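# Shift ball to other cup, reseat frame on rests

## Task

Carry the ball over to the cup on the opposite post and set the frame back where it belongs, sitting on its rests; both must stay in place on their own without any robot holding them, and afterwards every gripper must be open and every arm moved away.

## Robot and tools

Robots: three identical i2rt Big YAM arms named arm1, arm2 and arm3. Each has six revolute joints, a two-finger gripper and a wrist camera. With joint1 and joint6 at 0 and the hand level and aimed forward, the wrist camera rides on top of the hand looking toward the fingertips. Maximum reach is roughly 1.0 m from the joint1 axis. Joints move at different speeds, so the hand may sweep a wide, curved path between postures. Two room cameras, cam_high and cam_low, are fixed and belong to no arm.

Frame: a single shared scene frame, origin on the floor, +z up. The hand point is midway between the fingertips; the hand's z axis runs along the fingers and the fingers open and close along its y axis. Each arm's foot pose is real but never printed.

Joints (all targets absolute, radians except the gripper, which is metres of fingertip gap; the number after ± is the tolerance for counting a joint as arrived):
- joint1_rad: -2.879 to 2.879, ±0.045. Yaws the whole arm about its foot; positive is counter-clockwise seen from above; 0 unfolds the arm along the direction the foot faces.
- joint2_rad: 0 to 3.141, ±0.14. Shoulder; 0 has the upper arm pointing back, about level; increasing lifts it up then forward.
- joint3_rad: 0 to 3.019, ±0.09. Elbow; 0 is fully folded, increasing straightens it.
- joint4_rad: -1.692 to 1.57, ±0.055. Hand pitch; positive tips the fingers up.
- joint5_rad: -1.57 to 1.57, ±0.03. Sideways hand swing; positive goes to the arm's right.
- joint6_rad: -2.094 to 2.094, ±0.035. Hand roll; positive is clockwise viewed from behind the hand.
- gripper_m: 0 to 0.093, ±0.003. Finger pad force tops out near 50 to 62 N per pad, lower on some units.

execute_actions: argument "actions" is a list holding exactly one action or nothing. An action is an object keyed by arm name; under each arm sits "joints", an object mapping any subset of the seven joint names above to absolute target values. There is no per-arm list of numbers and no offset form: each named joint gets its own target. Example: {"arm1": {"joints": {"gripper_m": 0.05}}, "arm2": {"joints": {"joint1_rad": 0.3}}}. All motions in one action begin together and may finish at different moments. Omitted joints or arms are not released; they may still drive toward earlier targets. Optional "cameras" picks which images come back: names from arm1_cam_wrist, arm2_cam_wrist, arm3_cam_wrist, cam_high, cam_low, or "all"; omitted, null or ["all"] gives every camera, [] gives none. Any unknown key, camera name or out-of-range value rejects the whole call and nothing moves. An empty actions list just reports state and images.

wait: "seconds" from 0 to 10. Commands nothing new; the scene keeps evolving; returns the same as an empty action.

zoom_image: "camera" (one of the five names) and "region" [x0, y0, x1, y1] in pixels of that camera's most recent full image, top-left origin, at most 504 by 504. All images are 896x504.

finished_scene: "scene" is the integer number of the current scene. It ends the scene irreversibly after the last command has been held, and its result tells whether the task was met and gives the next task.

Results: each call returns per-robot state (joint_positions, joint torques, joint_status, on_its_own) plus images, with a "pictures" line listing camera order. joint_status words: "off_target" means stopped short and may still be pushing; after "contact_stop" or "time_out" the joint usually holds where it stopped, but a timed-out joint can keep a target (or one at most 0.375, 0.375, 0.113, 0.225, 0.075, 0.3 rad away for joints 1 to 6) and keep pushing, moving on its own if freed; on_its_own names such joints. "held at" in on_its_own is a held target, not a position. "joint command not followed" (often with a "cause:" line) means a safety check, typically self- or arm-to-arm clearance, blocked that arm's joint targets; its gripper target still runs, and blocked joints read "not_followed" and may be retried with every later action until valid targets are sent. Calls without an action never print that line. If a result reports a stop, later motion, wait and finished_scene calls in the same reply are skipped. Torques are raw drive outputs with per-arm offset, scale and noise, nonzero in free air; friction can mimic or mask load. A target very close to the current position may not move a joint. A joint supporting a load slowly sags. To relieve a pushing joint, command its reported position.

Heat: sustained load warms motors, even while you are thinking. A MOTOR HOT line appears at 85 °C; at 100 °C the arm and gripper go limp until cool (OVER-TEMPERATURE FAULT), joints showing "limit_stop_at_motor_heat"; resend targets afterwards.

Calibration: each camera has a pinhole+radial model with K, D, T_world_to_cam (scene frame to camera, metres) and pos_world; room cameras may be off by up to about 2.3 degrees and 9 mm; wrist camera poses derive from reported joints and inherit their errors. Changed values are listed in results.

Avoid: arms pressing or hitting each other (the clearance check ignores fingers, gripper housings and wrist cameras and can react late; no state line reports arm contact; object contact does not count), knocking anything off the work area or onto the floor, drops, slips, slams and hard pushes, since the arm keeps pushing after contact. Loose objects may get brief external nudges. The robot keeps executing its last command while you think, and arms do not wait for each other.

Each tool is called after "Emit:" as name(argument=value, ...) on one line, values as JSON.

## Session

Emit:
execute_actions(actions=[])

Scene clock: 0.00 s.
Joint torques (N m, as the arm reports them, + toward a larger angle): no reading
Motor temperatures (°C, as the motors report them): arm1=[25 29 29 23 25 23] | arm2=[23 33 29 25 23 21] | arm3=[23 27 28 26 22 23]
arm1.joint_positions: joint1_rad=-0.421 joint2_rad=+0.456 joint3_rad=+1.449 joint4_rad=-1.494 joint5_rad=-0.010 joint6_rad=-0.161 gripper_m=+0.094
arm1.joint_status: not commanded
arm1.hand: x=+1.3177 y=+0.0458 z=+1.3607 quat_wxyz=(+0.140, -0.857, +0.094, +0.487) (m; scene frame)
arm2.joint_positions: joint1_rad=-0.166 joint2_rad=+0.546 joint3_rad=+1.339 joint4_rad=-1.239 joint5_rad=+0.163 joint6_rad=+0.061 gripper_m=+0.095
arm2.joint_status: not commanded
arm2.hand: x=-0.6690 y=+1.0488 z=+1.3485 quat_wxyz=(-0.420, -0.522, -0.659, +0.343) (m; scene frame)
arm3.joint_positions: joint1_rad=+0.090 joint2_rad=+0.468 joint3_rad=+1.320 joint4_rad=-1.227 joint5_rad=+0.199 joint6_rad=+0.095 gripper_m=+0.095
arm3.joint_status: not commanded
arm3.hand: x=-0.6060 y=-1.0985 z=+1.3391 quat_wxyz=(-0.507, +0.348, -0.749, -0.247) (m; scene frame)
pictures: arm1_cam_wrist, arm2_cam_wrist, arm3_cam_wrist, cam_high, cam_low
camera_calibration (this result's frames):
arm1_cam_wrist: T_world_to_cam=[[0.310155, 0.936338, 0.164543, -0.676204], [0.885821, -0.221796, -0.407587, -0.602345], [-0.345144, 0.272171, -0.89822, 1.78935], [0, 0, 0, 1]] pos_world=[1.36088, 0.0125487, 1.47299]
arm2_cam_wrist: T_world_to_cam=[[-0.976424, -0.215562, 0.0113429, -0.445653], [-0.1916, 0.841285, -0.505499, -0.318297], [0.0994239, -0.495755, -0.862753, 1.87369], [0, 0, 0, 1]] pos_world=[-0.682422, 1.1006, 1.46069]
arm3_cam_wrist: T_world_to_cam=[[0.775788, -0.630899, -0.0109008, -0.208625], [-0.537619, -0.651844, -0.534851, -0.322732], [0.330331, 0.420791, -0.844876, 1.91994], [0, 0, 0, 1]] pos_world=[-0.645874, -1.14989, 1.44722]
Images, in order (width x height): arm1_cam_wrist 896x504, arm2_cam_wrist 896x504, arm3_cam_wrist 896x504, cam_high 896x504, cam_low 896x504.

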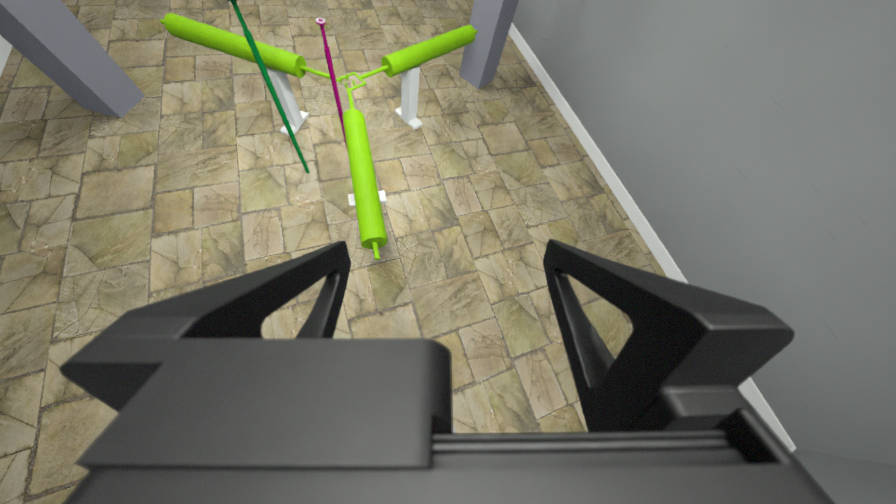

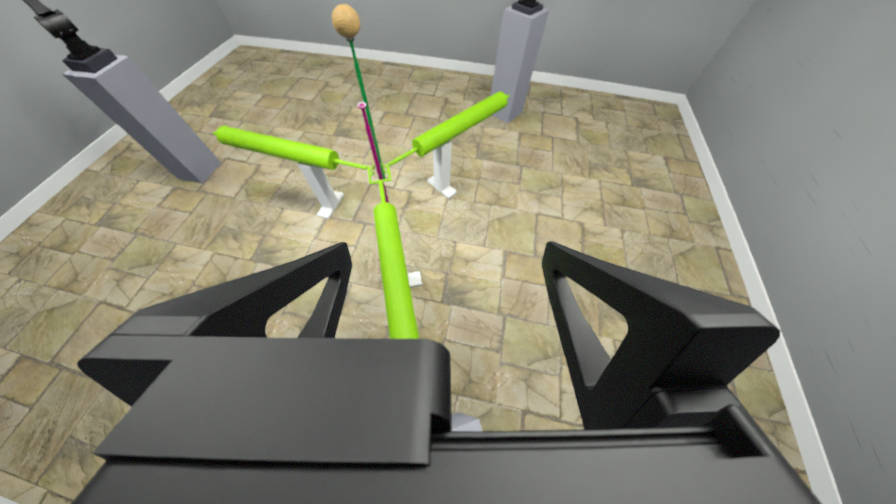

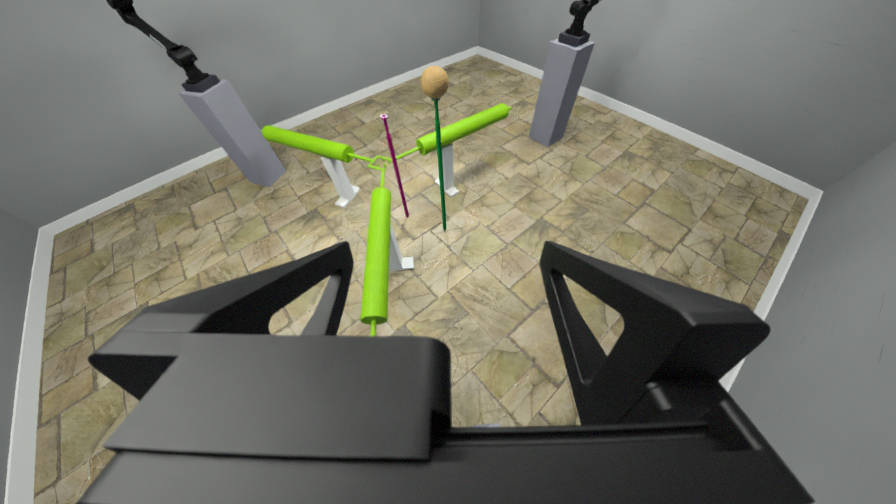

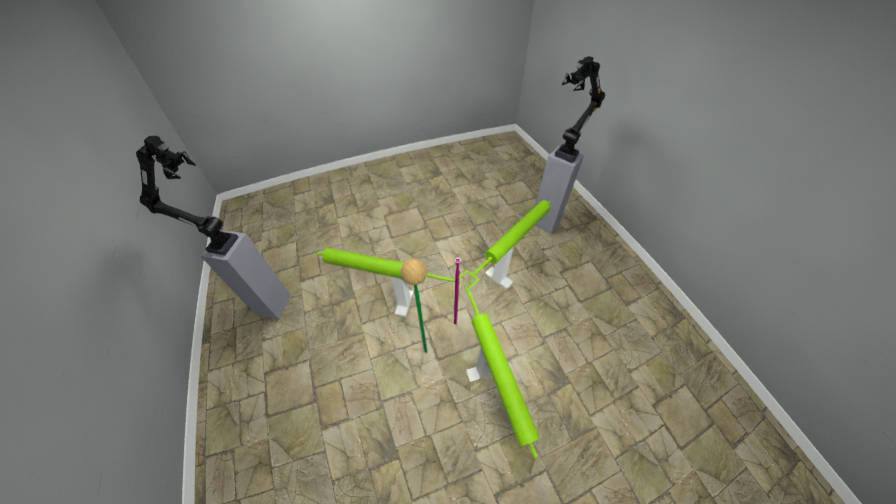

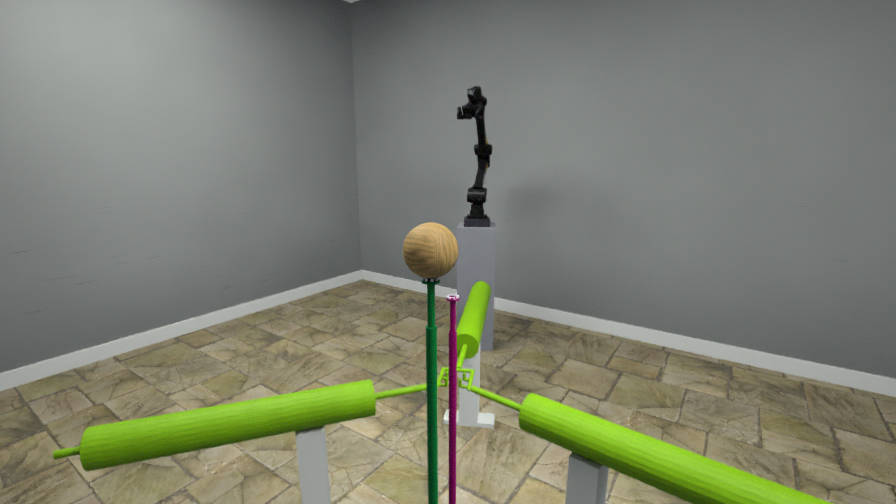

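Emit:
execute_actions(actions=[{"arm1":{"joints":{"joint1_rad":-0.105,"joint5_rad":0,"joint6_rad":0,"joint2_rad":2.452,"joint3_rad":1.442,"joint4_rad":-0.56}},"arm2":{"joints":{"joint1_rad":0.272,"joint5_rad":0,"joint6_rad":0.4,"joint2_rad":2.22,"joint3_rad":0.54,"joint4_rad":0.11}},"arm3":{"joints":{"joint1_rad":0.58,"joint5_rad":0,"joint6_rad":0.63,"joint2_rad":2.387,"joint3_rad":1.288,"joint4_rad":-0.47}}}], cameras=["arm1_cam_wrist","arm2_cam_wrist","arm3_cam_wrist"])

Scene clock: 25.30 s.
Joint torques (N m, as the arm reports them, + toward a larger angle): arm1=[ -0.01 -20.11   5.42   0.62   0.12   0.31] | arm2=[  0.81 -10.05  -1.01   0.65  -0.1    0.12] | arm3=[ -0.02 -16.27   5.04   0.84   0.07   0.13]
Motor temperatures (°C, as the motors report them): arm1=[25 29 32 23 25 23] | arm2=[23 33 33 25 23 21] | arm3=[23 28 32 26 22 23]
arm1.joint_positions: joint1_rad=-0.115 joint2_rad=+2.476 joint3_rad=+1.428 joint4_rad=-0.569 joint5_rad=-0.003 joint6_rad=-0.014 gripper_m=+0.094
arm1.joint_status: all done
arm1.hand: x=+0.9140 y=+0.0490 z=+0.5306 quat_wxyz=(+0.002, -0.999, +0.036, -0.028) (m; scene frame)
arm2.joint_positions: joint1_rad=+0.275 joint2_rad=+2.204 joint3_rad=+0.546 joint4_rad=+0.095 joint5_rad=+0.000 joint6_rad=+0.386 gripper_m=+0.095
arm2.joint_status: all done
arm2.hand: x=-0.5239 y=+1.0718 z=+0.5662 quat_wxyz=(-0.010, -0.531, -0.847, +0.006) (m; scene frame)
arm3.joint_positions: joint1_rad=+0.581 joint2_rad=+2.385 joint3_rad=+1.273 joint4_rad=-0.482 joint5_rad=+0.001 joint6_rad=+0.620 gripper_m=+0.095
arm3.joint_status: all done
arm3.hand: x=-0.7363 y=-0.7492 z=+0.5307 quat_wxyz=(+0.007, +0.467, -0.884, +0.011) (m; scene frame)
pictures: arm1_cam_wrist, arm2_cam_wrist, arm3_cam_wrist
camera_calibration (this result's frames):
arm1_cam_wrist: T_world_to_cam=[[0.063544, 0.997599, 0.0275231, -0.122354], [0.76879, -0.0665172, 0.636033, -1.03669], [0.636337, -0.0192566, -0.771171, -0.0467407], [0, 0, 0, 1]] pos_world=[0.834513, 0.0522029, 0.62669]
arm2_cam_wrist: T_world_to_cam=[[-0.901201, -0.433392, 0.00291021, -0.0125416], [-0.35797, 0.748119, 0.558726, -1.2953], [-0.244325, 0.502483, -0.829347, -0.0731986], [0, 0, 0, 1]] pos_world=[-0.492864, 1.00038, 0.663047]
arm3_cam_wrist: T_world_to_cam=[[0.830162, -0.557439, 0.00970221, 0.188098], [-0.446452, -0.65425, 0.610441, -1.13998], [-0.333935, -0.511096, -0.792003, -0.0823603], [0, 0, 0, 1]] pos_world=[-0.692602, -0.683076, 0.628838]
Images, in order (width x height): arm1_cam_wrist 896x504, arm2_cam_wrist 896x504, arm3_cam_wrist 896x504.

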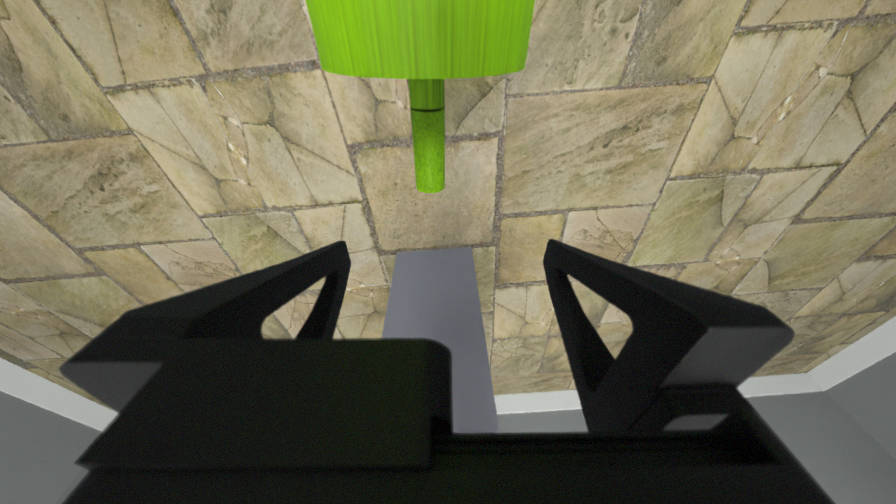

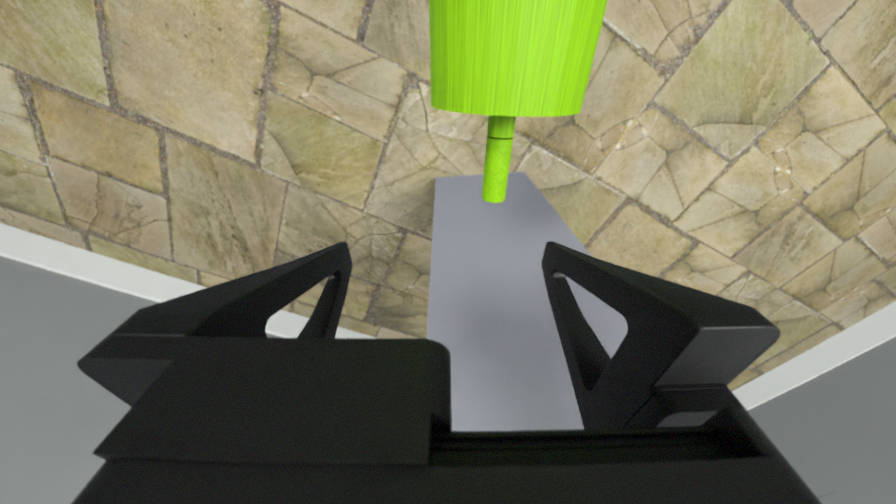

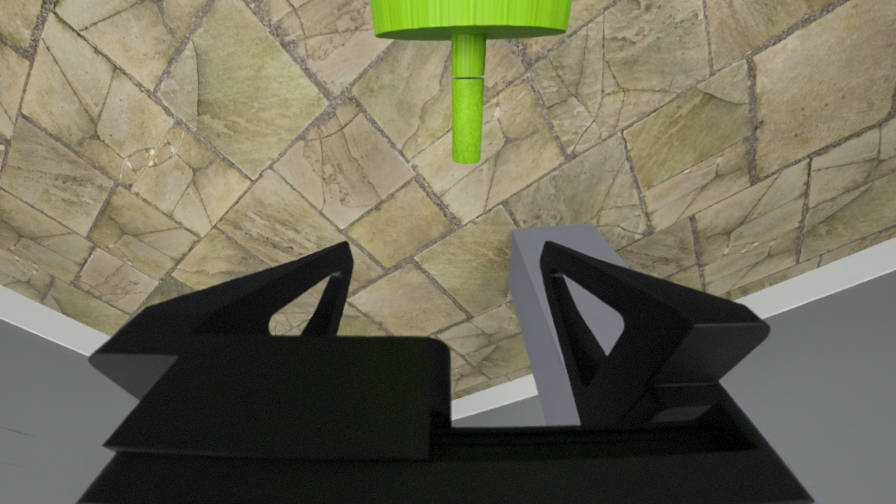

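Emit:
execute_actions(actions=[{"arm1":{"joints":{"joint1_rad":-0.09,"joint3_rad":1.48,"joint2_rad":2.5}},"arm2":{"joints":{"joint1_rad":0.113,"joint6_rad":0.25,"joint3_rad":0.59}},"arm3":{"joints":{"joint1_rad":0.506,"joint6_rad":0.55,"joint2_rad":2.43,"joint3_rad":1.38,"joint4_rad":-0.52}}}], cameras=[])

Emit:
execute_actions(actions=[{"arm1":{"joints":{"joint2_rad":2.7,"joint3_rad":1.65,"joint4_rad":-0.52}},"arm2":{"joints":{"joint2_rad":2.626,"joint3_rad":0.779,"joint4_rad":0.277}},"arm3":{"joints":{"joint2_rad":2.61,"joint3_rad":1.492,"joint4_rad":-0.437}}}], cameras=["arm1_cam_wrist","arm2_cam_wrist","arm3_cam_wrist"])

Scene clock: 48.90 s.
Joint torques (N m, as the arm reports them, + toward a larger angle): arm1=[  0.04 -17.81   6.35   0.63   0.12   0.31] | arm2=[  1.89 -10.52  -0.23   0.56  -0.11  -0.16] | arm3=[  0.71 -15.69   6.06  -0.03   0.07  -0.1 ]
Motor temperatures (°C, as the motors report them): arm1=[25 34 31 23 24 23] | arm2=[23 33 29 25 23 21] | arm3=[23 30 30 26 22 23]
arm1.joint_positions: joint1_rad=-0.100 joint2_rad=+2.494 joint3_rad=+1.455 joint4_rad=-0.568 joint5_rad=-0.003 joint6_rad=-0.014 gripper_m=+0.094
arm1.joint_status: all done
arm1.hand: x=+0.9048 y=+0.0417 z=+0.5259 quat_wxyz=(+0.003, -0.999, +0.029, -0.023) (m; scene frame)
arm2.joint_positions: joint1_rad=+0.104 joint2_rad=+2.204 joint3_rad=+0.590 joint4_rad=+0.099 joint5_rad=+0.000 joint6_rad=+0.265 gripper_m=+0.095
arm2.joint_status: all done
arm2.hand: x=-0.5397 y=+1.0180 z=+0.5662 quat_wxyz=(-0.033, -0.551, -0.834, +0.014) (m; scene frame)
arm3.joint_positions: joint1_rad=+0.498 joint2_rad=+2.411 joint3_rad=+1.359 joint4_rad=-0.508 joint5_rad=+0.001 joint6_rad=+0.560 gripper_m=+0.095
arm3.joint_status: all done
arm3.hand: x=-0.6921 y=-0.7163 z=+0.5326 quat_wxyz=(-0.001, +0.457, -0.889, -0.004) (m; scene frame)
pictures: none
No camera images: the call's "cameras" was empty. Leave "cameras" out to get every camera's image.

Scene clock: 50.10 s.
Joint torques (N m, as the arm reports them, + toward a larger angle): arm1=[ -0.15 -21.26   5.36   0.43   0.13   0.3 ] | arm2=[ 2.05 -6.32 -1.91 -0.34 -0.55 -0.03] | arm3=[  0.44 -18.2    4.79   0.68   0.24   0.  ]
Motor temperatures (°C, as the motors report them): arm1=[25 34 31 23 24 23] | arm2=[23 33 29 25 23 21] | arm3=[23 30 30 26 22 23]
arm1.joint_positions: joint1_rad=-0.100 joint2_rad=+2.717 joint3_rad=+1.632 joint4_rad=-0.522 joint5_rad=-0.003 joint6_rad=-0.013 gripper_m=+0.094
arm1.joint_status: all done
arm1.hand: x=+0.8915 y=+0.0434 z=+0.4365 quat_wxyz=(+0.002, -0.999, +0.029, -0.024) (m; scene frame)
arm2.joint_positions: joint1_rad=+0.104 joint2_rad=+2.525 joint3_rad=+0.793 joint4_rad=+0.295 joint5_rad=+0.011 joint6_rad=+0.251 gripper_m=+0.095
arm2.joint_status: all done
arm2.hand: x=-0.5137 y=+0.9811 z=+0.4718 quat_wxyz=(-0.068, -0.545, -0.835, +0.031) (m; scene frame)
arm3.joint_positions: joint1_rad=+0.504 joint2_rad=+2.610 joint3_rad=+1.479 joint4_rad=-0.444 joint5_rad=-0.003 joint6_rad=+0.552 gripper_m=+0.095
arm3.joint_status: all done
arm3.hand: x=-0.6961 y=-0.7131 z=+0.4501 quat_wxyz=(+0.004, +0.463, -0.886, +0.001) (m; scene frame)
pictures: arm1_cam_wrist, arm2_cam_wrist, arm3_cam_wrist
camera_calibration (this result's frames):
arm1_cam_wrist: T_world_to_cam=[[0.0500149, 0.998377, 0.0272436, -0.100595], [0.775345, -0.0560073, 0.62905, -0.963229], [0.629554, -0.0103386, -0.776888, -0.0968745], [0, 0, 0, 1]] pos_world=[0.812853, 0.0454824, 0.533398]
arm2_cam_wrist: T_world_to_cam=[[-0.915785, -0.401258, -0.01814, -0.0714189], [-0.365724, 0.81431, 0.450716, -1.18892], [-0.166082, 0.419393, -0.892483, 0.0481062], [0, 0, 0, 1]] pos_world=[-0.492231, 0.919316, 0.577503]
arm3_cam_wrist: T_world_to_cam=[[0.825177, -0.564852, -0.00499117, 0.173541], [-0.449438, -0.661873, 0.599941, -1.052], [-0.342181, -0.492815, -0.800029, -0.103384], [0, 0, 0, 1]] pos_world=[-0.651385, -0.649212, 0.549292]
Images, in order (width x height): arm1_cam_wrist 896x504, arm2_cam_wrist 896x504, arm3_cam_wrist 896x504.

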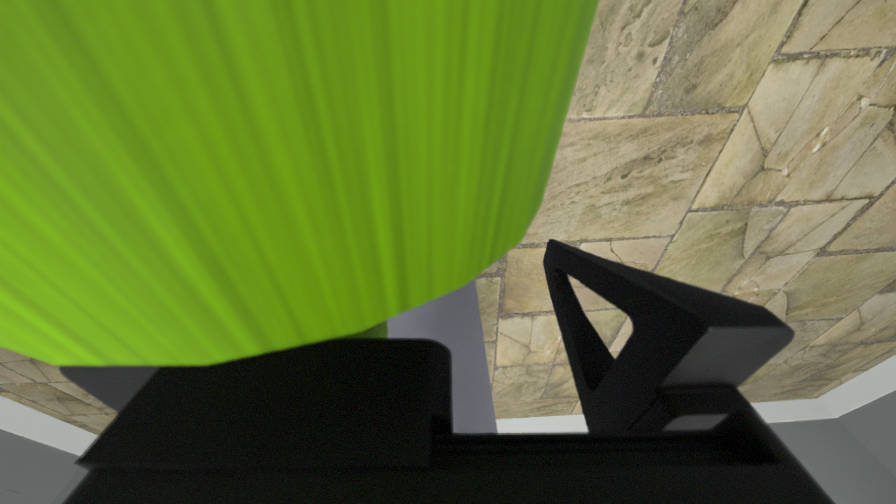

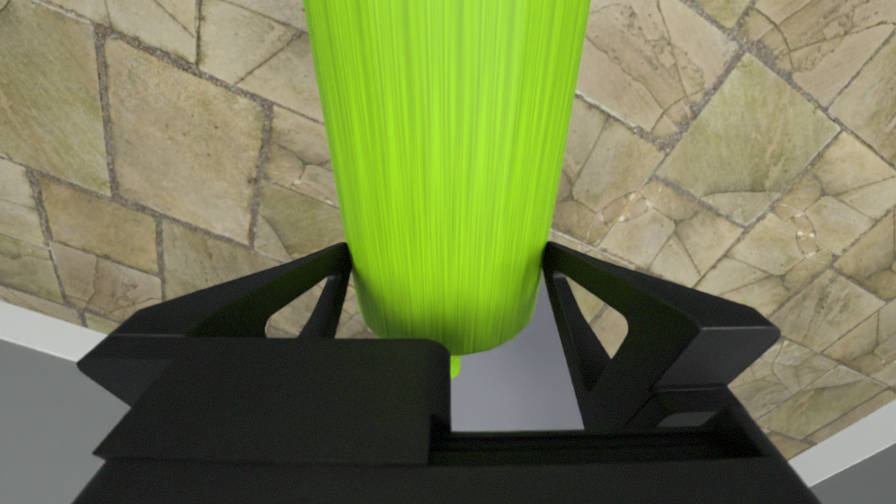

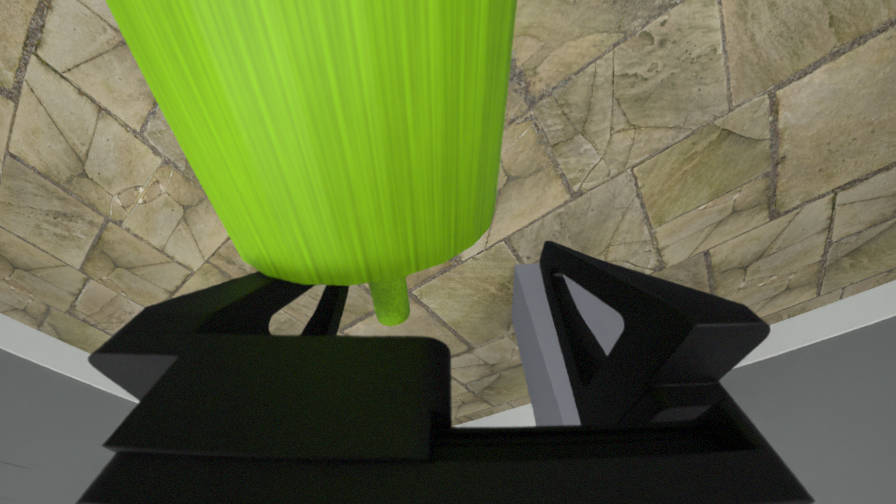

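Emit:
execute_actions(actions=[{"arm1":{"joints":{"joint2_rad":2.45,"joint3_rad":1.44,"joint4_rad":-0.56}},"arm2":{"joints":{"joint2_rad":2.2,"joint3_rad":0.59,"joint4_rad":0.1}},"arm3":{"joints":{"joint2_rad":2.4,"joint3_rad":1.36,"joint4_rad":-0.51}}}])

Scene clock: 78.33 s.
Joint torques (N m, as the arm reports them, + toward a larger angle): arm1=[  0.02 -17.89   4.66   0.3    0.13   0.3 ] | arm2=[  1.79 -11.1   -0.21   0.12  -0.06  -0.03] | arm3=[  0.19 -16.9    5.34   0.24   0.22   0.  ]
Motor temperatures (°C, as the motors report them): arm1=[25 35 31 23 24 23] | arm2=[23 33 29 25 23 21] | arm3=[23 32 30 26 22 23]
arm1.joint_positions: joint1_rad=-0.100 joint2_rad=+2.446 joint3_rad=+1.440 joint4_rad=-0.558 joint5_rad=-0.003 joint6_rad=-0.013 gripper_m=+0.094
arm1.joint_status: all done
arm1.hand: x=+0.8922 y=+0.0423 z=+0.5482 quat_wxyz=(+0.003, -1.000, +0.029, -0.002) (m; scene frame)
arm2.joint_positions: joint1_rad=+0.106 joint2_rad=+2.191 joint3_rad=+0.594 joint4_rad=+0.102 joint5_rad=-0.001 joint6_rad=+0.251 gripper_m=+0.095
arm2.joint_status: all done
arm2.hand: x=-0.5345 y=+1.0123 z=+0.5701 quat_wxyz=(-0.043, -0.545, -0.837, +0.016) (m; scene frame)
arm3.joint_positions: joint1_rad=+0.504 joint2_rad=+2.398 joint3_rad=+1.349 joint4_rad=-0.505 joint5_rad=-0.003 joint6_rad=+0.552 gripper_m=+0.095
arm3.joint_status: all done
arm3.hand: x=-0.6960 y=-0.7166 z=+0.5375 quat_wxyz=(-0.001, +0.463, -0.886, -0.007) (m; scene frame)
pictures: arm1_cam_wrist, arm2_cam_wrist, arm3_cam_wrist, cam_high, cam_low
camera_calibration (this result's frames):
arm1_cam_wrist: T_world_to_cam=[[0.0507915, 0.998312, 0.0281499, -0.103716], [0.801913, -0.0575671, 0.594661, -1.03888], [0.595278, -0.00762997, -0.803484, 0.0344892], [0, 0, 0, 1]] pos_world=[0.817825, 0.0439988, 0.64841]
arm2_cam_wrist: T_world_to_cam=[[-0.91515, -0.402838, -0.0149218, -0.0760751], [-0.355138, 0.788168, 0.502661, -1.26376], [-0.19073, 0.465309, -0.864355, 0.0436009], [0, 0, 0, 1]] pos_world=[-0.510115, 0.945125, 0.671797]
arm3_cam_wrist: T_world_to_cam=[[0.825161, -0.5647, -0.0149515, 0.177368], [-0.450347, -0.673582, 0.586067, -1.10824], [-0.341023, -0.476866, -0.810125, -0.0174966], [0, 0, 0, 1]] pos_world=[-0.651417, -0.654675, 0.637981]
Images, in order (width x height): arm1_cam_wrist 896x504, arm2_cam_wrist 896x504, arm3_cam_wrist 896x504, cam_high 896x504, cam_low 896x504.

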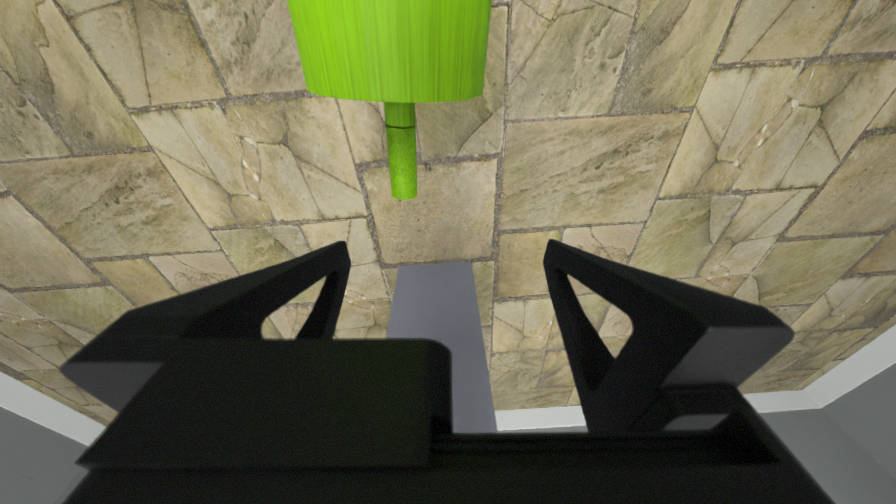

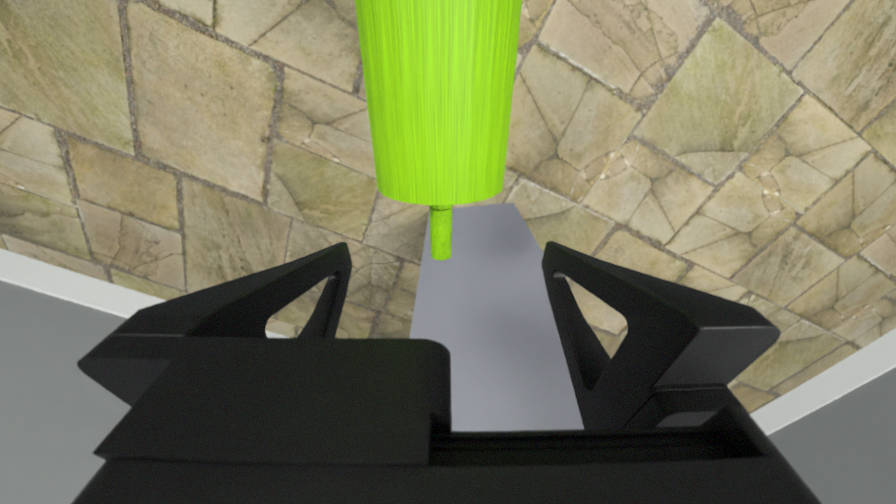

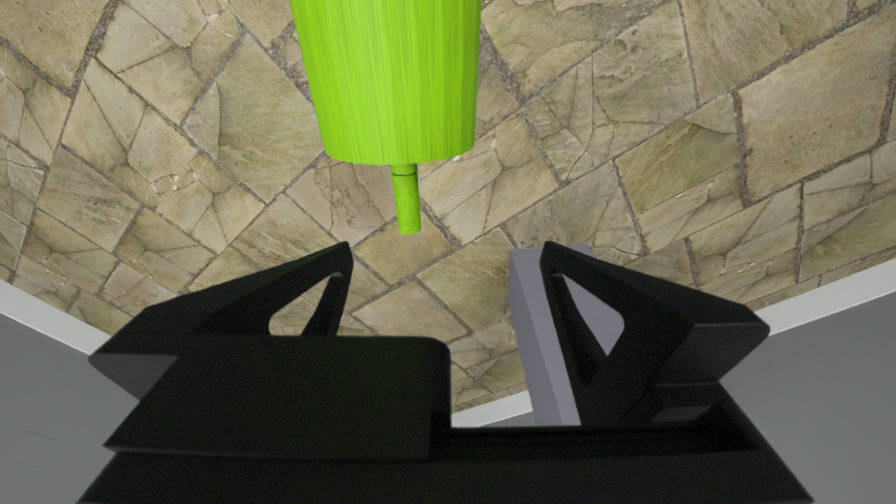

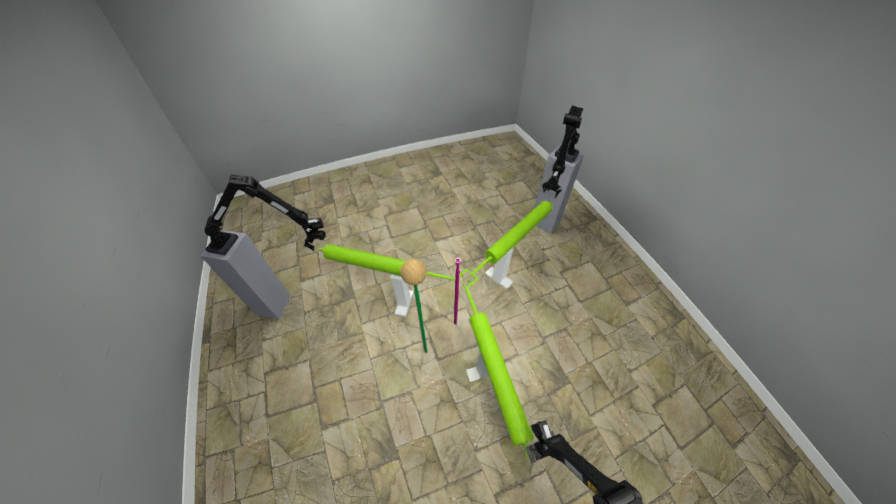

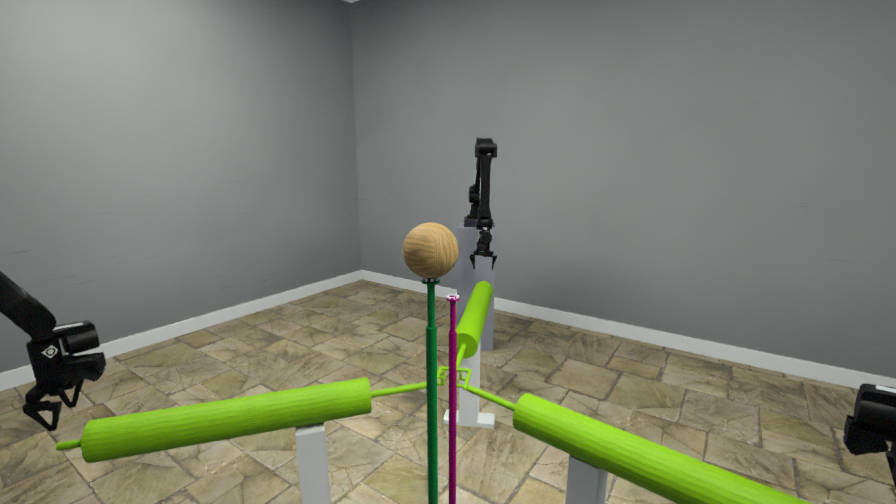

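Emit:
execute_actions(actions=[{"arm1":{"joints":{"joint1_rad":-0.04,"joint6_rad":0.03}},"arm2":{"joints":{"joint1_rad":0.185,"joint6_rad":0.31,"joint2_rad":2.23,"joint3_rad":0.63,"joint4_rad":0.08}},"arm3":{"joints":{"joint1_rad":0.6,"joint6_rad":0.63}}}], cameras=[])

Emit:
execute_actions(actions=[{"arm1":{"joints":{"joint2_rad":2.728,"joint3_rad":1.604,"joint4_rad":-0.465}},"arm2":{"joints":{"joint2_rad":2.674,"joint3_rad":0.807,"joint4_rad":0.297}},"arm3":{"joints":{"joint2_rad":2.641,"joint3_rad":1.451,"joint4_rad":-0.38}}}], cameras=["arm1_cam_wrist","arm2_cam_wrist","arm3_cam_wrist"])

Scene clock: 101.60 s.
Joint torques (N m, as the arm reports them, + toward a larger angle): arm1=[ -1.42 -18.34   4.58   0.3    0.14   0.3 ] | arm2=[  0.88 -10.01   0.34  -0.25  -0.06   0.12] | arm3=[ -0.76 -17.11   5.38   0.28   0.14   0.13]
Motor temperatures (°C, as the motors report them): arm1=[25 35 30 23 24 23] | arm2=[23 33 28 25 23 21] | arm3=[23 32 30 26 22 23]
arm1.joint_positions: joint1_rad=-0.039 joint2_rad=+2.446 joint3_rad=+1.440 joint4_rad=-0.558 joint5_rad=-0.003 joint6_rad=+0.016 gripper_m=+0.094
arm1.joint_status: all done
arm1.hand: x=+0.8908 y=+0.0078 z=+0.5479 quat_wxyz=(+0.003, -1.000, +0.013, -0.002) (m; scene frame)
arm2.joint_positions: joint1_rad=+0.187 joint2_rad=+2.200 joint3_rad=+0.626 joint4_rad=+0.093 joint5_rad=-0.001 joint6_rad=+0.296 gripper_m=+0.095
arm2.joint_status: all done
arm2.hand: x=-0.5051 y=+1.0173 z=+0.5680 quat_wxyz=(-0.051, -0.529, -0.847, +0.016) (m; scene frame)
arm3.joint_positions: joint1_rad=+0.606 joint2_rad=+2.398 joint3_rad=+1.349 joint4_rad=-0.505 joint5_rad=-0.001 joint6_rad=+0.620 gripper_m=+0.095
arm3.joint_status: all done
arm3.hand: x=-0.7505 y=-0.7163 z=+0.5377 quat_wxyz=(-0.001, +0.478, -0.878, -0.007) (m; scene frame)
pictures: none
No camera images: the call's "cameras" was empty. Leave "cameras" out to get every camera's image.

Scene clock: 104.03 s.
Joint torques (N m, as the arm reports them, + toward a larger angle): arm1=[ -1.   -18.14   4.29   0.11  -0.34   0.3 ] | arm2=[ 0.29  0.64  0.07  0.12 -1.86  0.19] | arm3=[ -0.22 -16.37   3.69   0.61  -0.31   0.11]
Motor temperatures (°C, as the motors report them): arm1=[25 35 30 23 24 23] | arm2=[23 33 28 25 24 21] | arm3=[23 32 30 26 22 23]
arm1.joint_positions: joint1_rad=-0.040 joint2_rad=+2.713 joint3_rad=+1.597 joint4_rad=-0.458 joint5_rad=+0.010 joint6_rad=+0.017 gripper_m=+0.094
arm1.joint_status: all done
arm1.hand: x=+0.8926 y=+0.0116 z=+0.4325 quat_wxyz=(+0.009, -1.000, +0.014, -0.007) (m; scene frame)
arm2.joint_positions: joint1_rad=+0.194 joint2_rad=+2.466 joint3_rad=+0.800 joint4_rad=+0.305 joint5_rad=+0.044 joint6_rad=+0.289 gripper_m=+0.095
arm2.joint_status: joint2_rad time_out (moved +0.266 of +0.474); the others done
arm2.on_its_own: joint2_rad reads +2.466 and still pushes toward +2.674 since a time_out
arm2.hand: x=-0.4715 y=+0.9731 z=+0.4926 quat_wxyz=(-0.102, -0.522, -0.845, +0.053) (m; scene frame)
arm3.joint_positions: joint1_rad=+0.603 joint2_rad=+2.623 joint3_rad=+1.450 joint4_rad=-0.384 joint5_rad=+0.010 joint6_rad=+0.621 gripper_m=+0.095
arm3.joint_status: all done
arm3.hand: x=-0.7470 y=-0.7218 z=+0.4389 quat_wxyz=(-0.005, +0.476, -0.879, -0.003) (m; scene frame)
pictures: arm1_cam_wrist, arm2_cam_wrist, arm3_cam_wrist
camera_calibration (this result's frames):
arm1_cam_wrist: T_world_to_cam=[[0.0203061, 0.998982, 0.0402908, -0.0479353], [0.796819, -0.0405112, 0.602859, -0.97137], [0.603877, 0.0198628, -0.79683, -0.0699208], [0, 0, 0, 1]] pos_world=[0.817203, 0.00992394, 0.531815]
arm2_cam_wrist: T_world_to_cam=[[-0.895655, -0.444537, -0.0137504, 0.0138101], [-0.416519, 0.827564, 0.376364, -1.17665], [-0.155928, 0.34282, -0.92637, 0.17299], [0, 0, 0, 1]] pos_world=[-0.450753, 0.920585, 0.603291]
arm3_cam_wrist: T_world_to_cam=[[0.841425, -0.540362, -0.00355572, 0.239791], [-0.437405, -0.684939, 0.582696, -1.07394], [-0.317303, -0.48874, -0.812682, -0.107009], [0, 0, 0, 1]] pos_world=[-0.705468, -0.65831, 0.53967]
Images, in order (width x height): arm1_cam_wrist 896x504, arm2_cam_wrist 896x504, arm3_cam_wrist 896x504.

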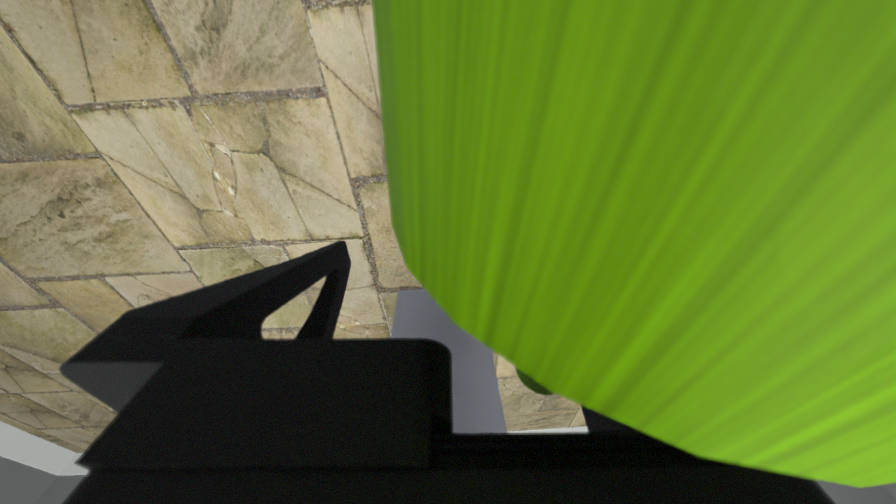

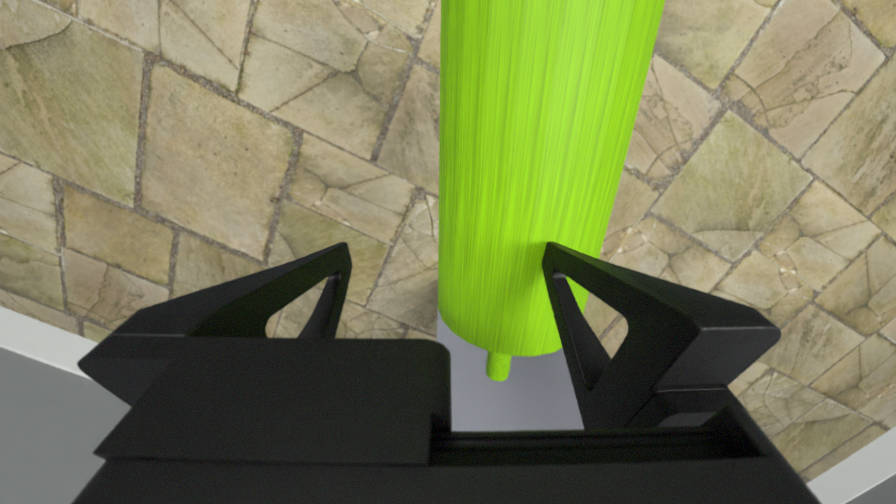

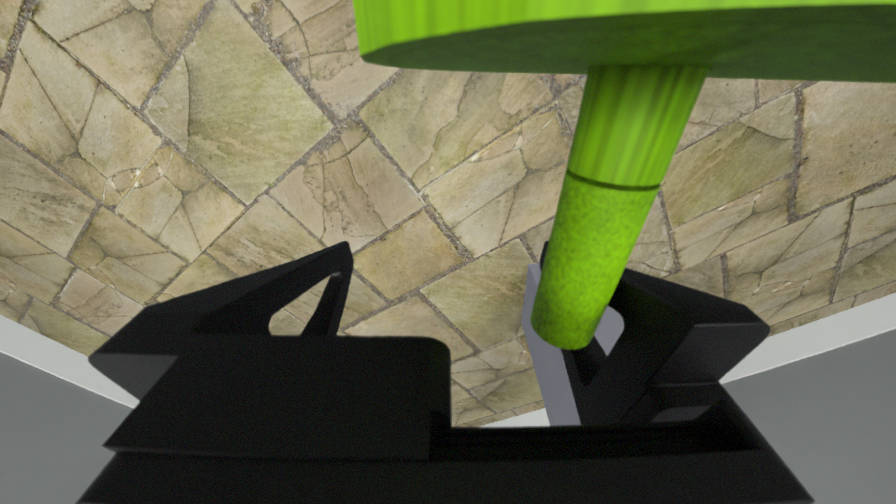

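Emit:
execute_actions(actions=[{"arm1":{"joints":{"joint2_rad":2.3,"joint3_rad":1.3,"joint4_rad":-0.6}},"arm2":{"joints":{"joint2_rad":2.0,"joint3_rad":0.5,"joint4_rad":-0.05}},"arm3":{"joints":{"joint2_rad":2.25,"joint3_rad":1.2,"joint4_rad":-0.55}}}])

Scene clock: 109.63 s.
Joint torques (N m, as the arm reports them, + toward a larger angle): arm1=[ -0.91 -17.15   4.79   0.38  -0.15   0.3 ] | arm2=[ 0.69 -9.63  0.19 -0.06 -0.19  0.13] | arm3=[ -0.26 -15.84   5.11   0.28   0.02   0.12]
Motor temperatures (°C, as the motors report them): arm1=[25 35 30 23 24 23] | arm2=[23 33 28 25 24 21] | arm3=[23 32 29 26 22 23]
arm1.joint_positions: joint1_rad=-0.040 joint2_rad=+2.299 joint3_rad=+1.297 joint4_rad=-0.599 joint5_rad=+0.004 joint6_rad=+0.017 gripper_m=+0.094
arm1.joint_status: all done
arm1.hand: x=+0.9300 y=+0.0088 z=+0.5959 quat_wxyz=(+0.007, -1.000, +0.014, -0.021) (m; scene frame)
arm2.joint_positions: joint1_rad=+0.189 joint2_rad=+1.988 joint3_rad=+0.508 joint4_rad=-0.044 joint5_rad=+0.003 joint6_rad=+0.296 gripper_m=+0.095
arm2.joint_status: all done
arm2.hand: x=-0.5309 y=+1.0453 z=+0.6207 quat_wxyz=(-0.029, -0.529, -0.848, +0.012) (m; scene frame)
arm3.joint_positions: joint1_rad=+0.603 joint2_rad=+2.237 joint3_rad=+1.193 joint4_rad=-0.546 joint5_rad=+0.002 joint6_rad=+0.621 gripper_m=+0.095
arm3.joint_status: all done
arm3.hand: x=-0.7463 y=-0.7600 z=+0.5884 quat_wxyz=(+0.005, +0.476, -0.879, +0.010) (m; scene frame)
pictures: arm1_cam_wrist, arm2_cam_wrist, arm3_cam_wrist, cam_high, cam_low
camera_calibration (this result's frames):
arm1_cam_wrist: T_world_to_cam=[[0.0196525, 0.999187, 0.0352091, -0.0488255], [0.779506, -0.0373652, 0.62528, -1.0971], [0.626087, 0.0151574, -0.779606, 0.00695197], [0, 0, 0, 1]] pos_world=[0.851805, 0.00768695, 0.693135]
arm2_cam_wrist: T_world_to_cam=[[-0.899291, -0.437311, -0.0058832, -0.019855], [-0.374675, 0.763407, 0.526146, -1.313], [-0.225598, 0.475362, -0.850374, 0.0349121], [0, 0, 0, 1]] pos_world=[-0.501927, 0.977074, 0.7204]
arm3_cam_wrist: T_world_to_cam=[[0.841261, -0.540568, 0.00815248, 0.211845], [-0.433685, -0.665768, 0.607182, -1.18404], [-0.322795, -0.514334, -0.794521, -0.038199], [0, 0, 0, 1]] pos_world=[-0.704048, -0.693427, 0.686852]
Images, in order (width x height): arm1_cam_wrist 896x504, arm2_cam_wrist 896x504, arm3_cam_wrist 896x504, cam_high 896x504, cam_low 896x504.

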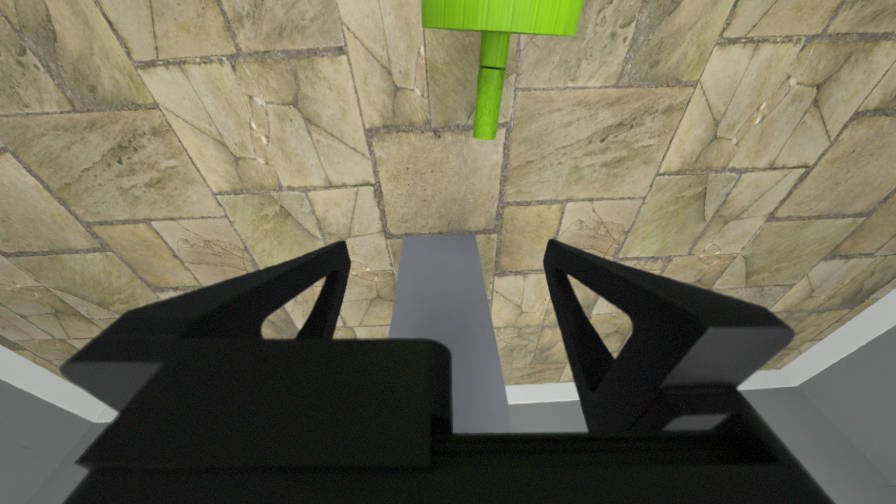

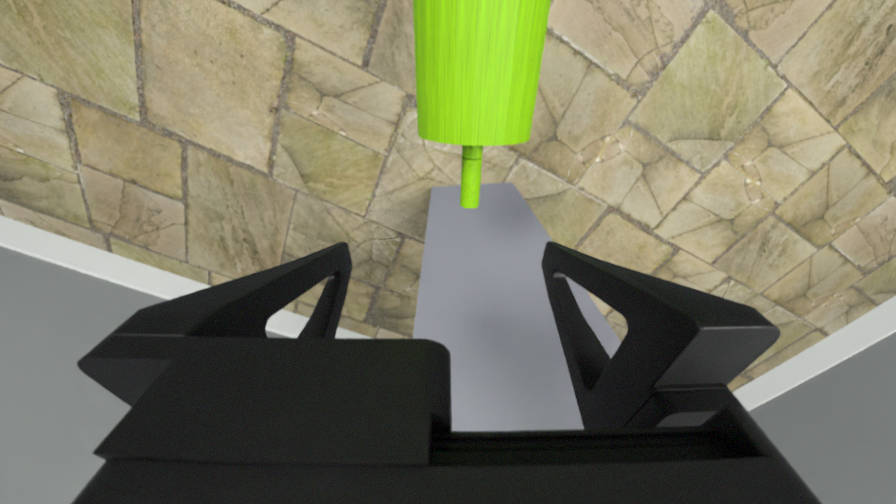

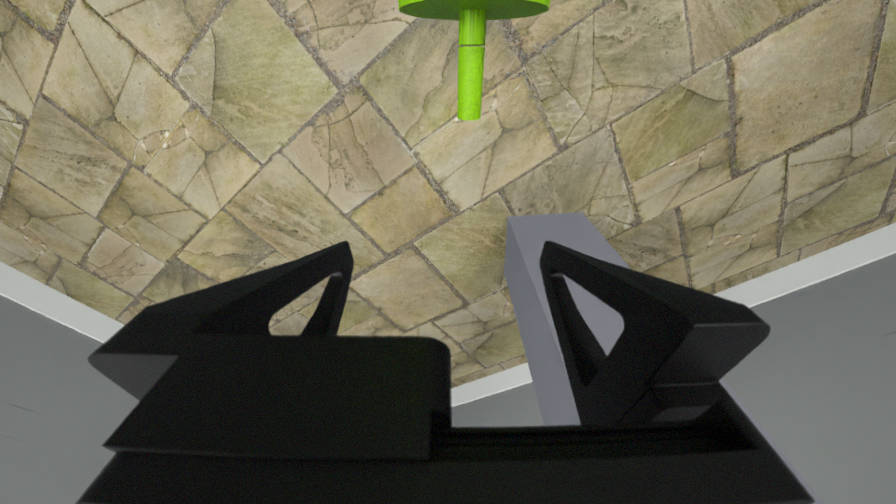

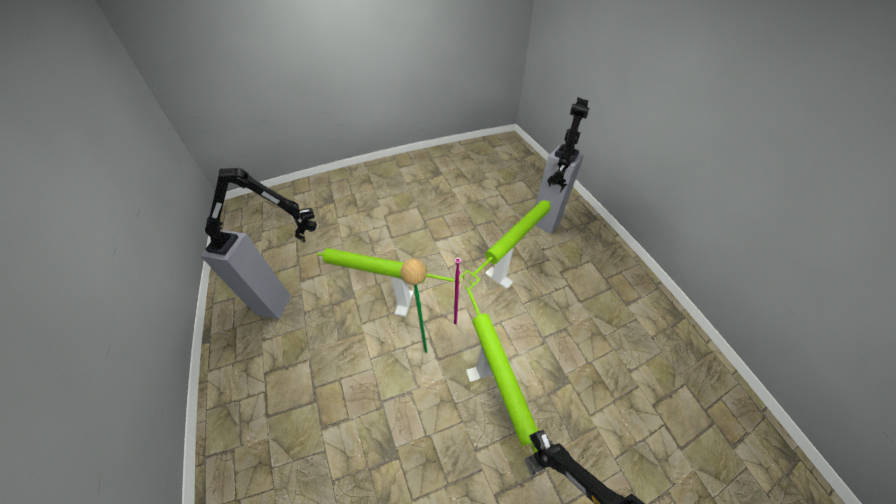

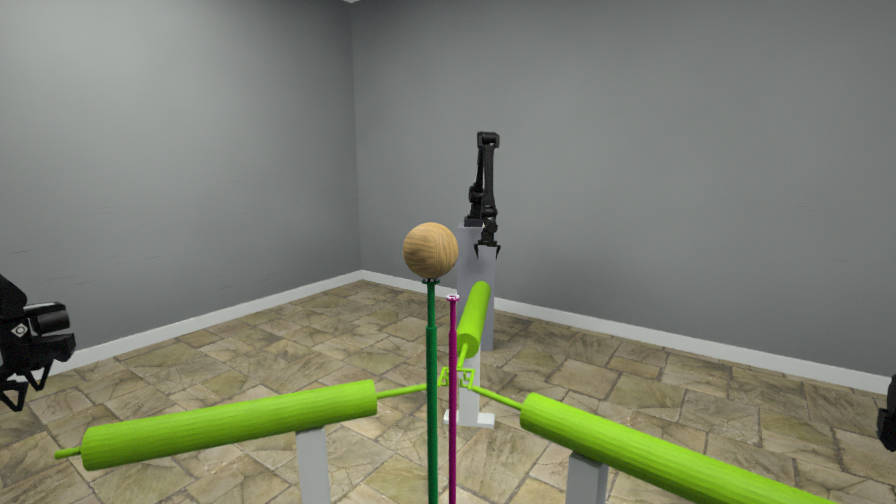

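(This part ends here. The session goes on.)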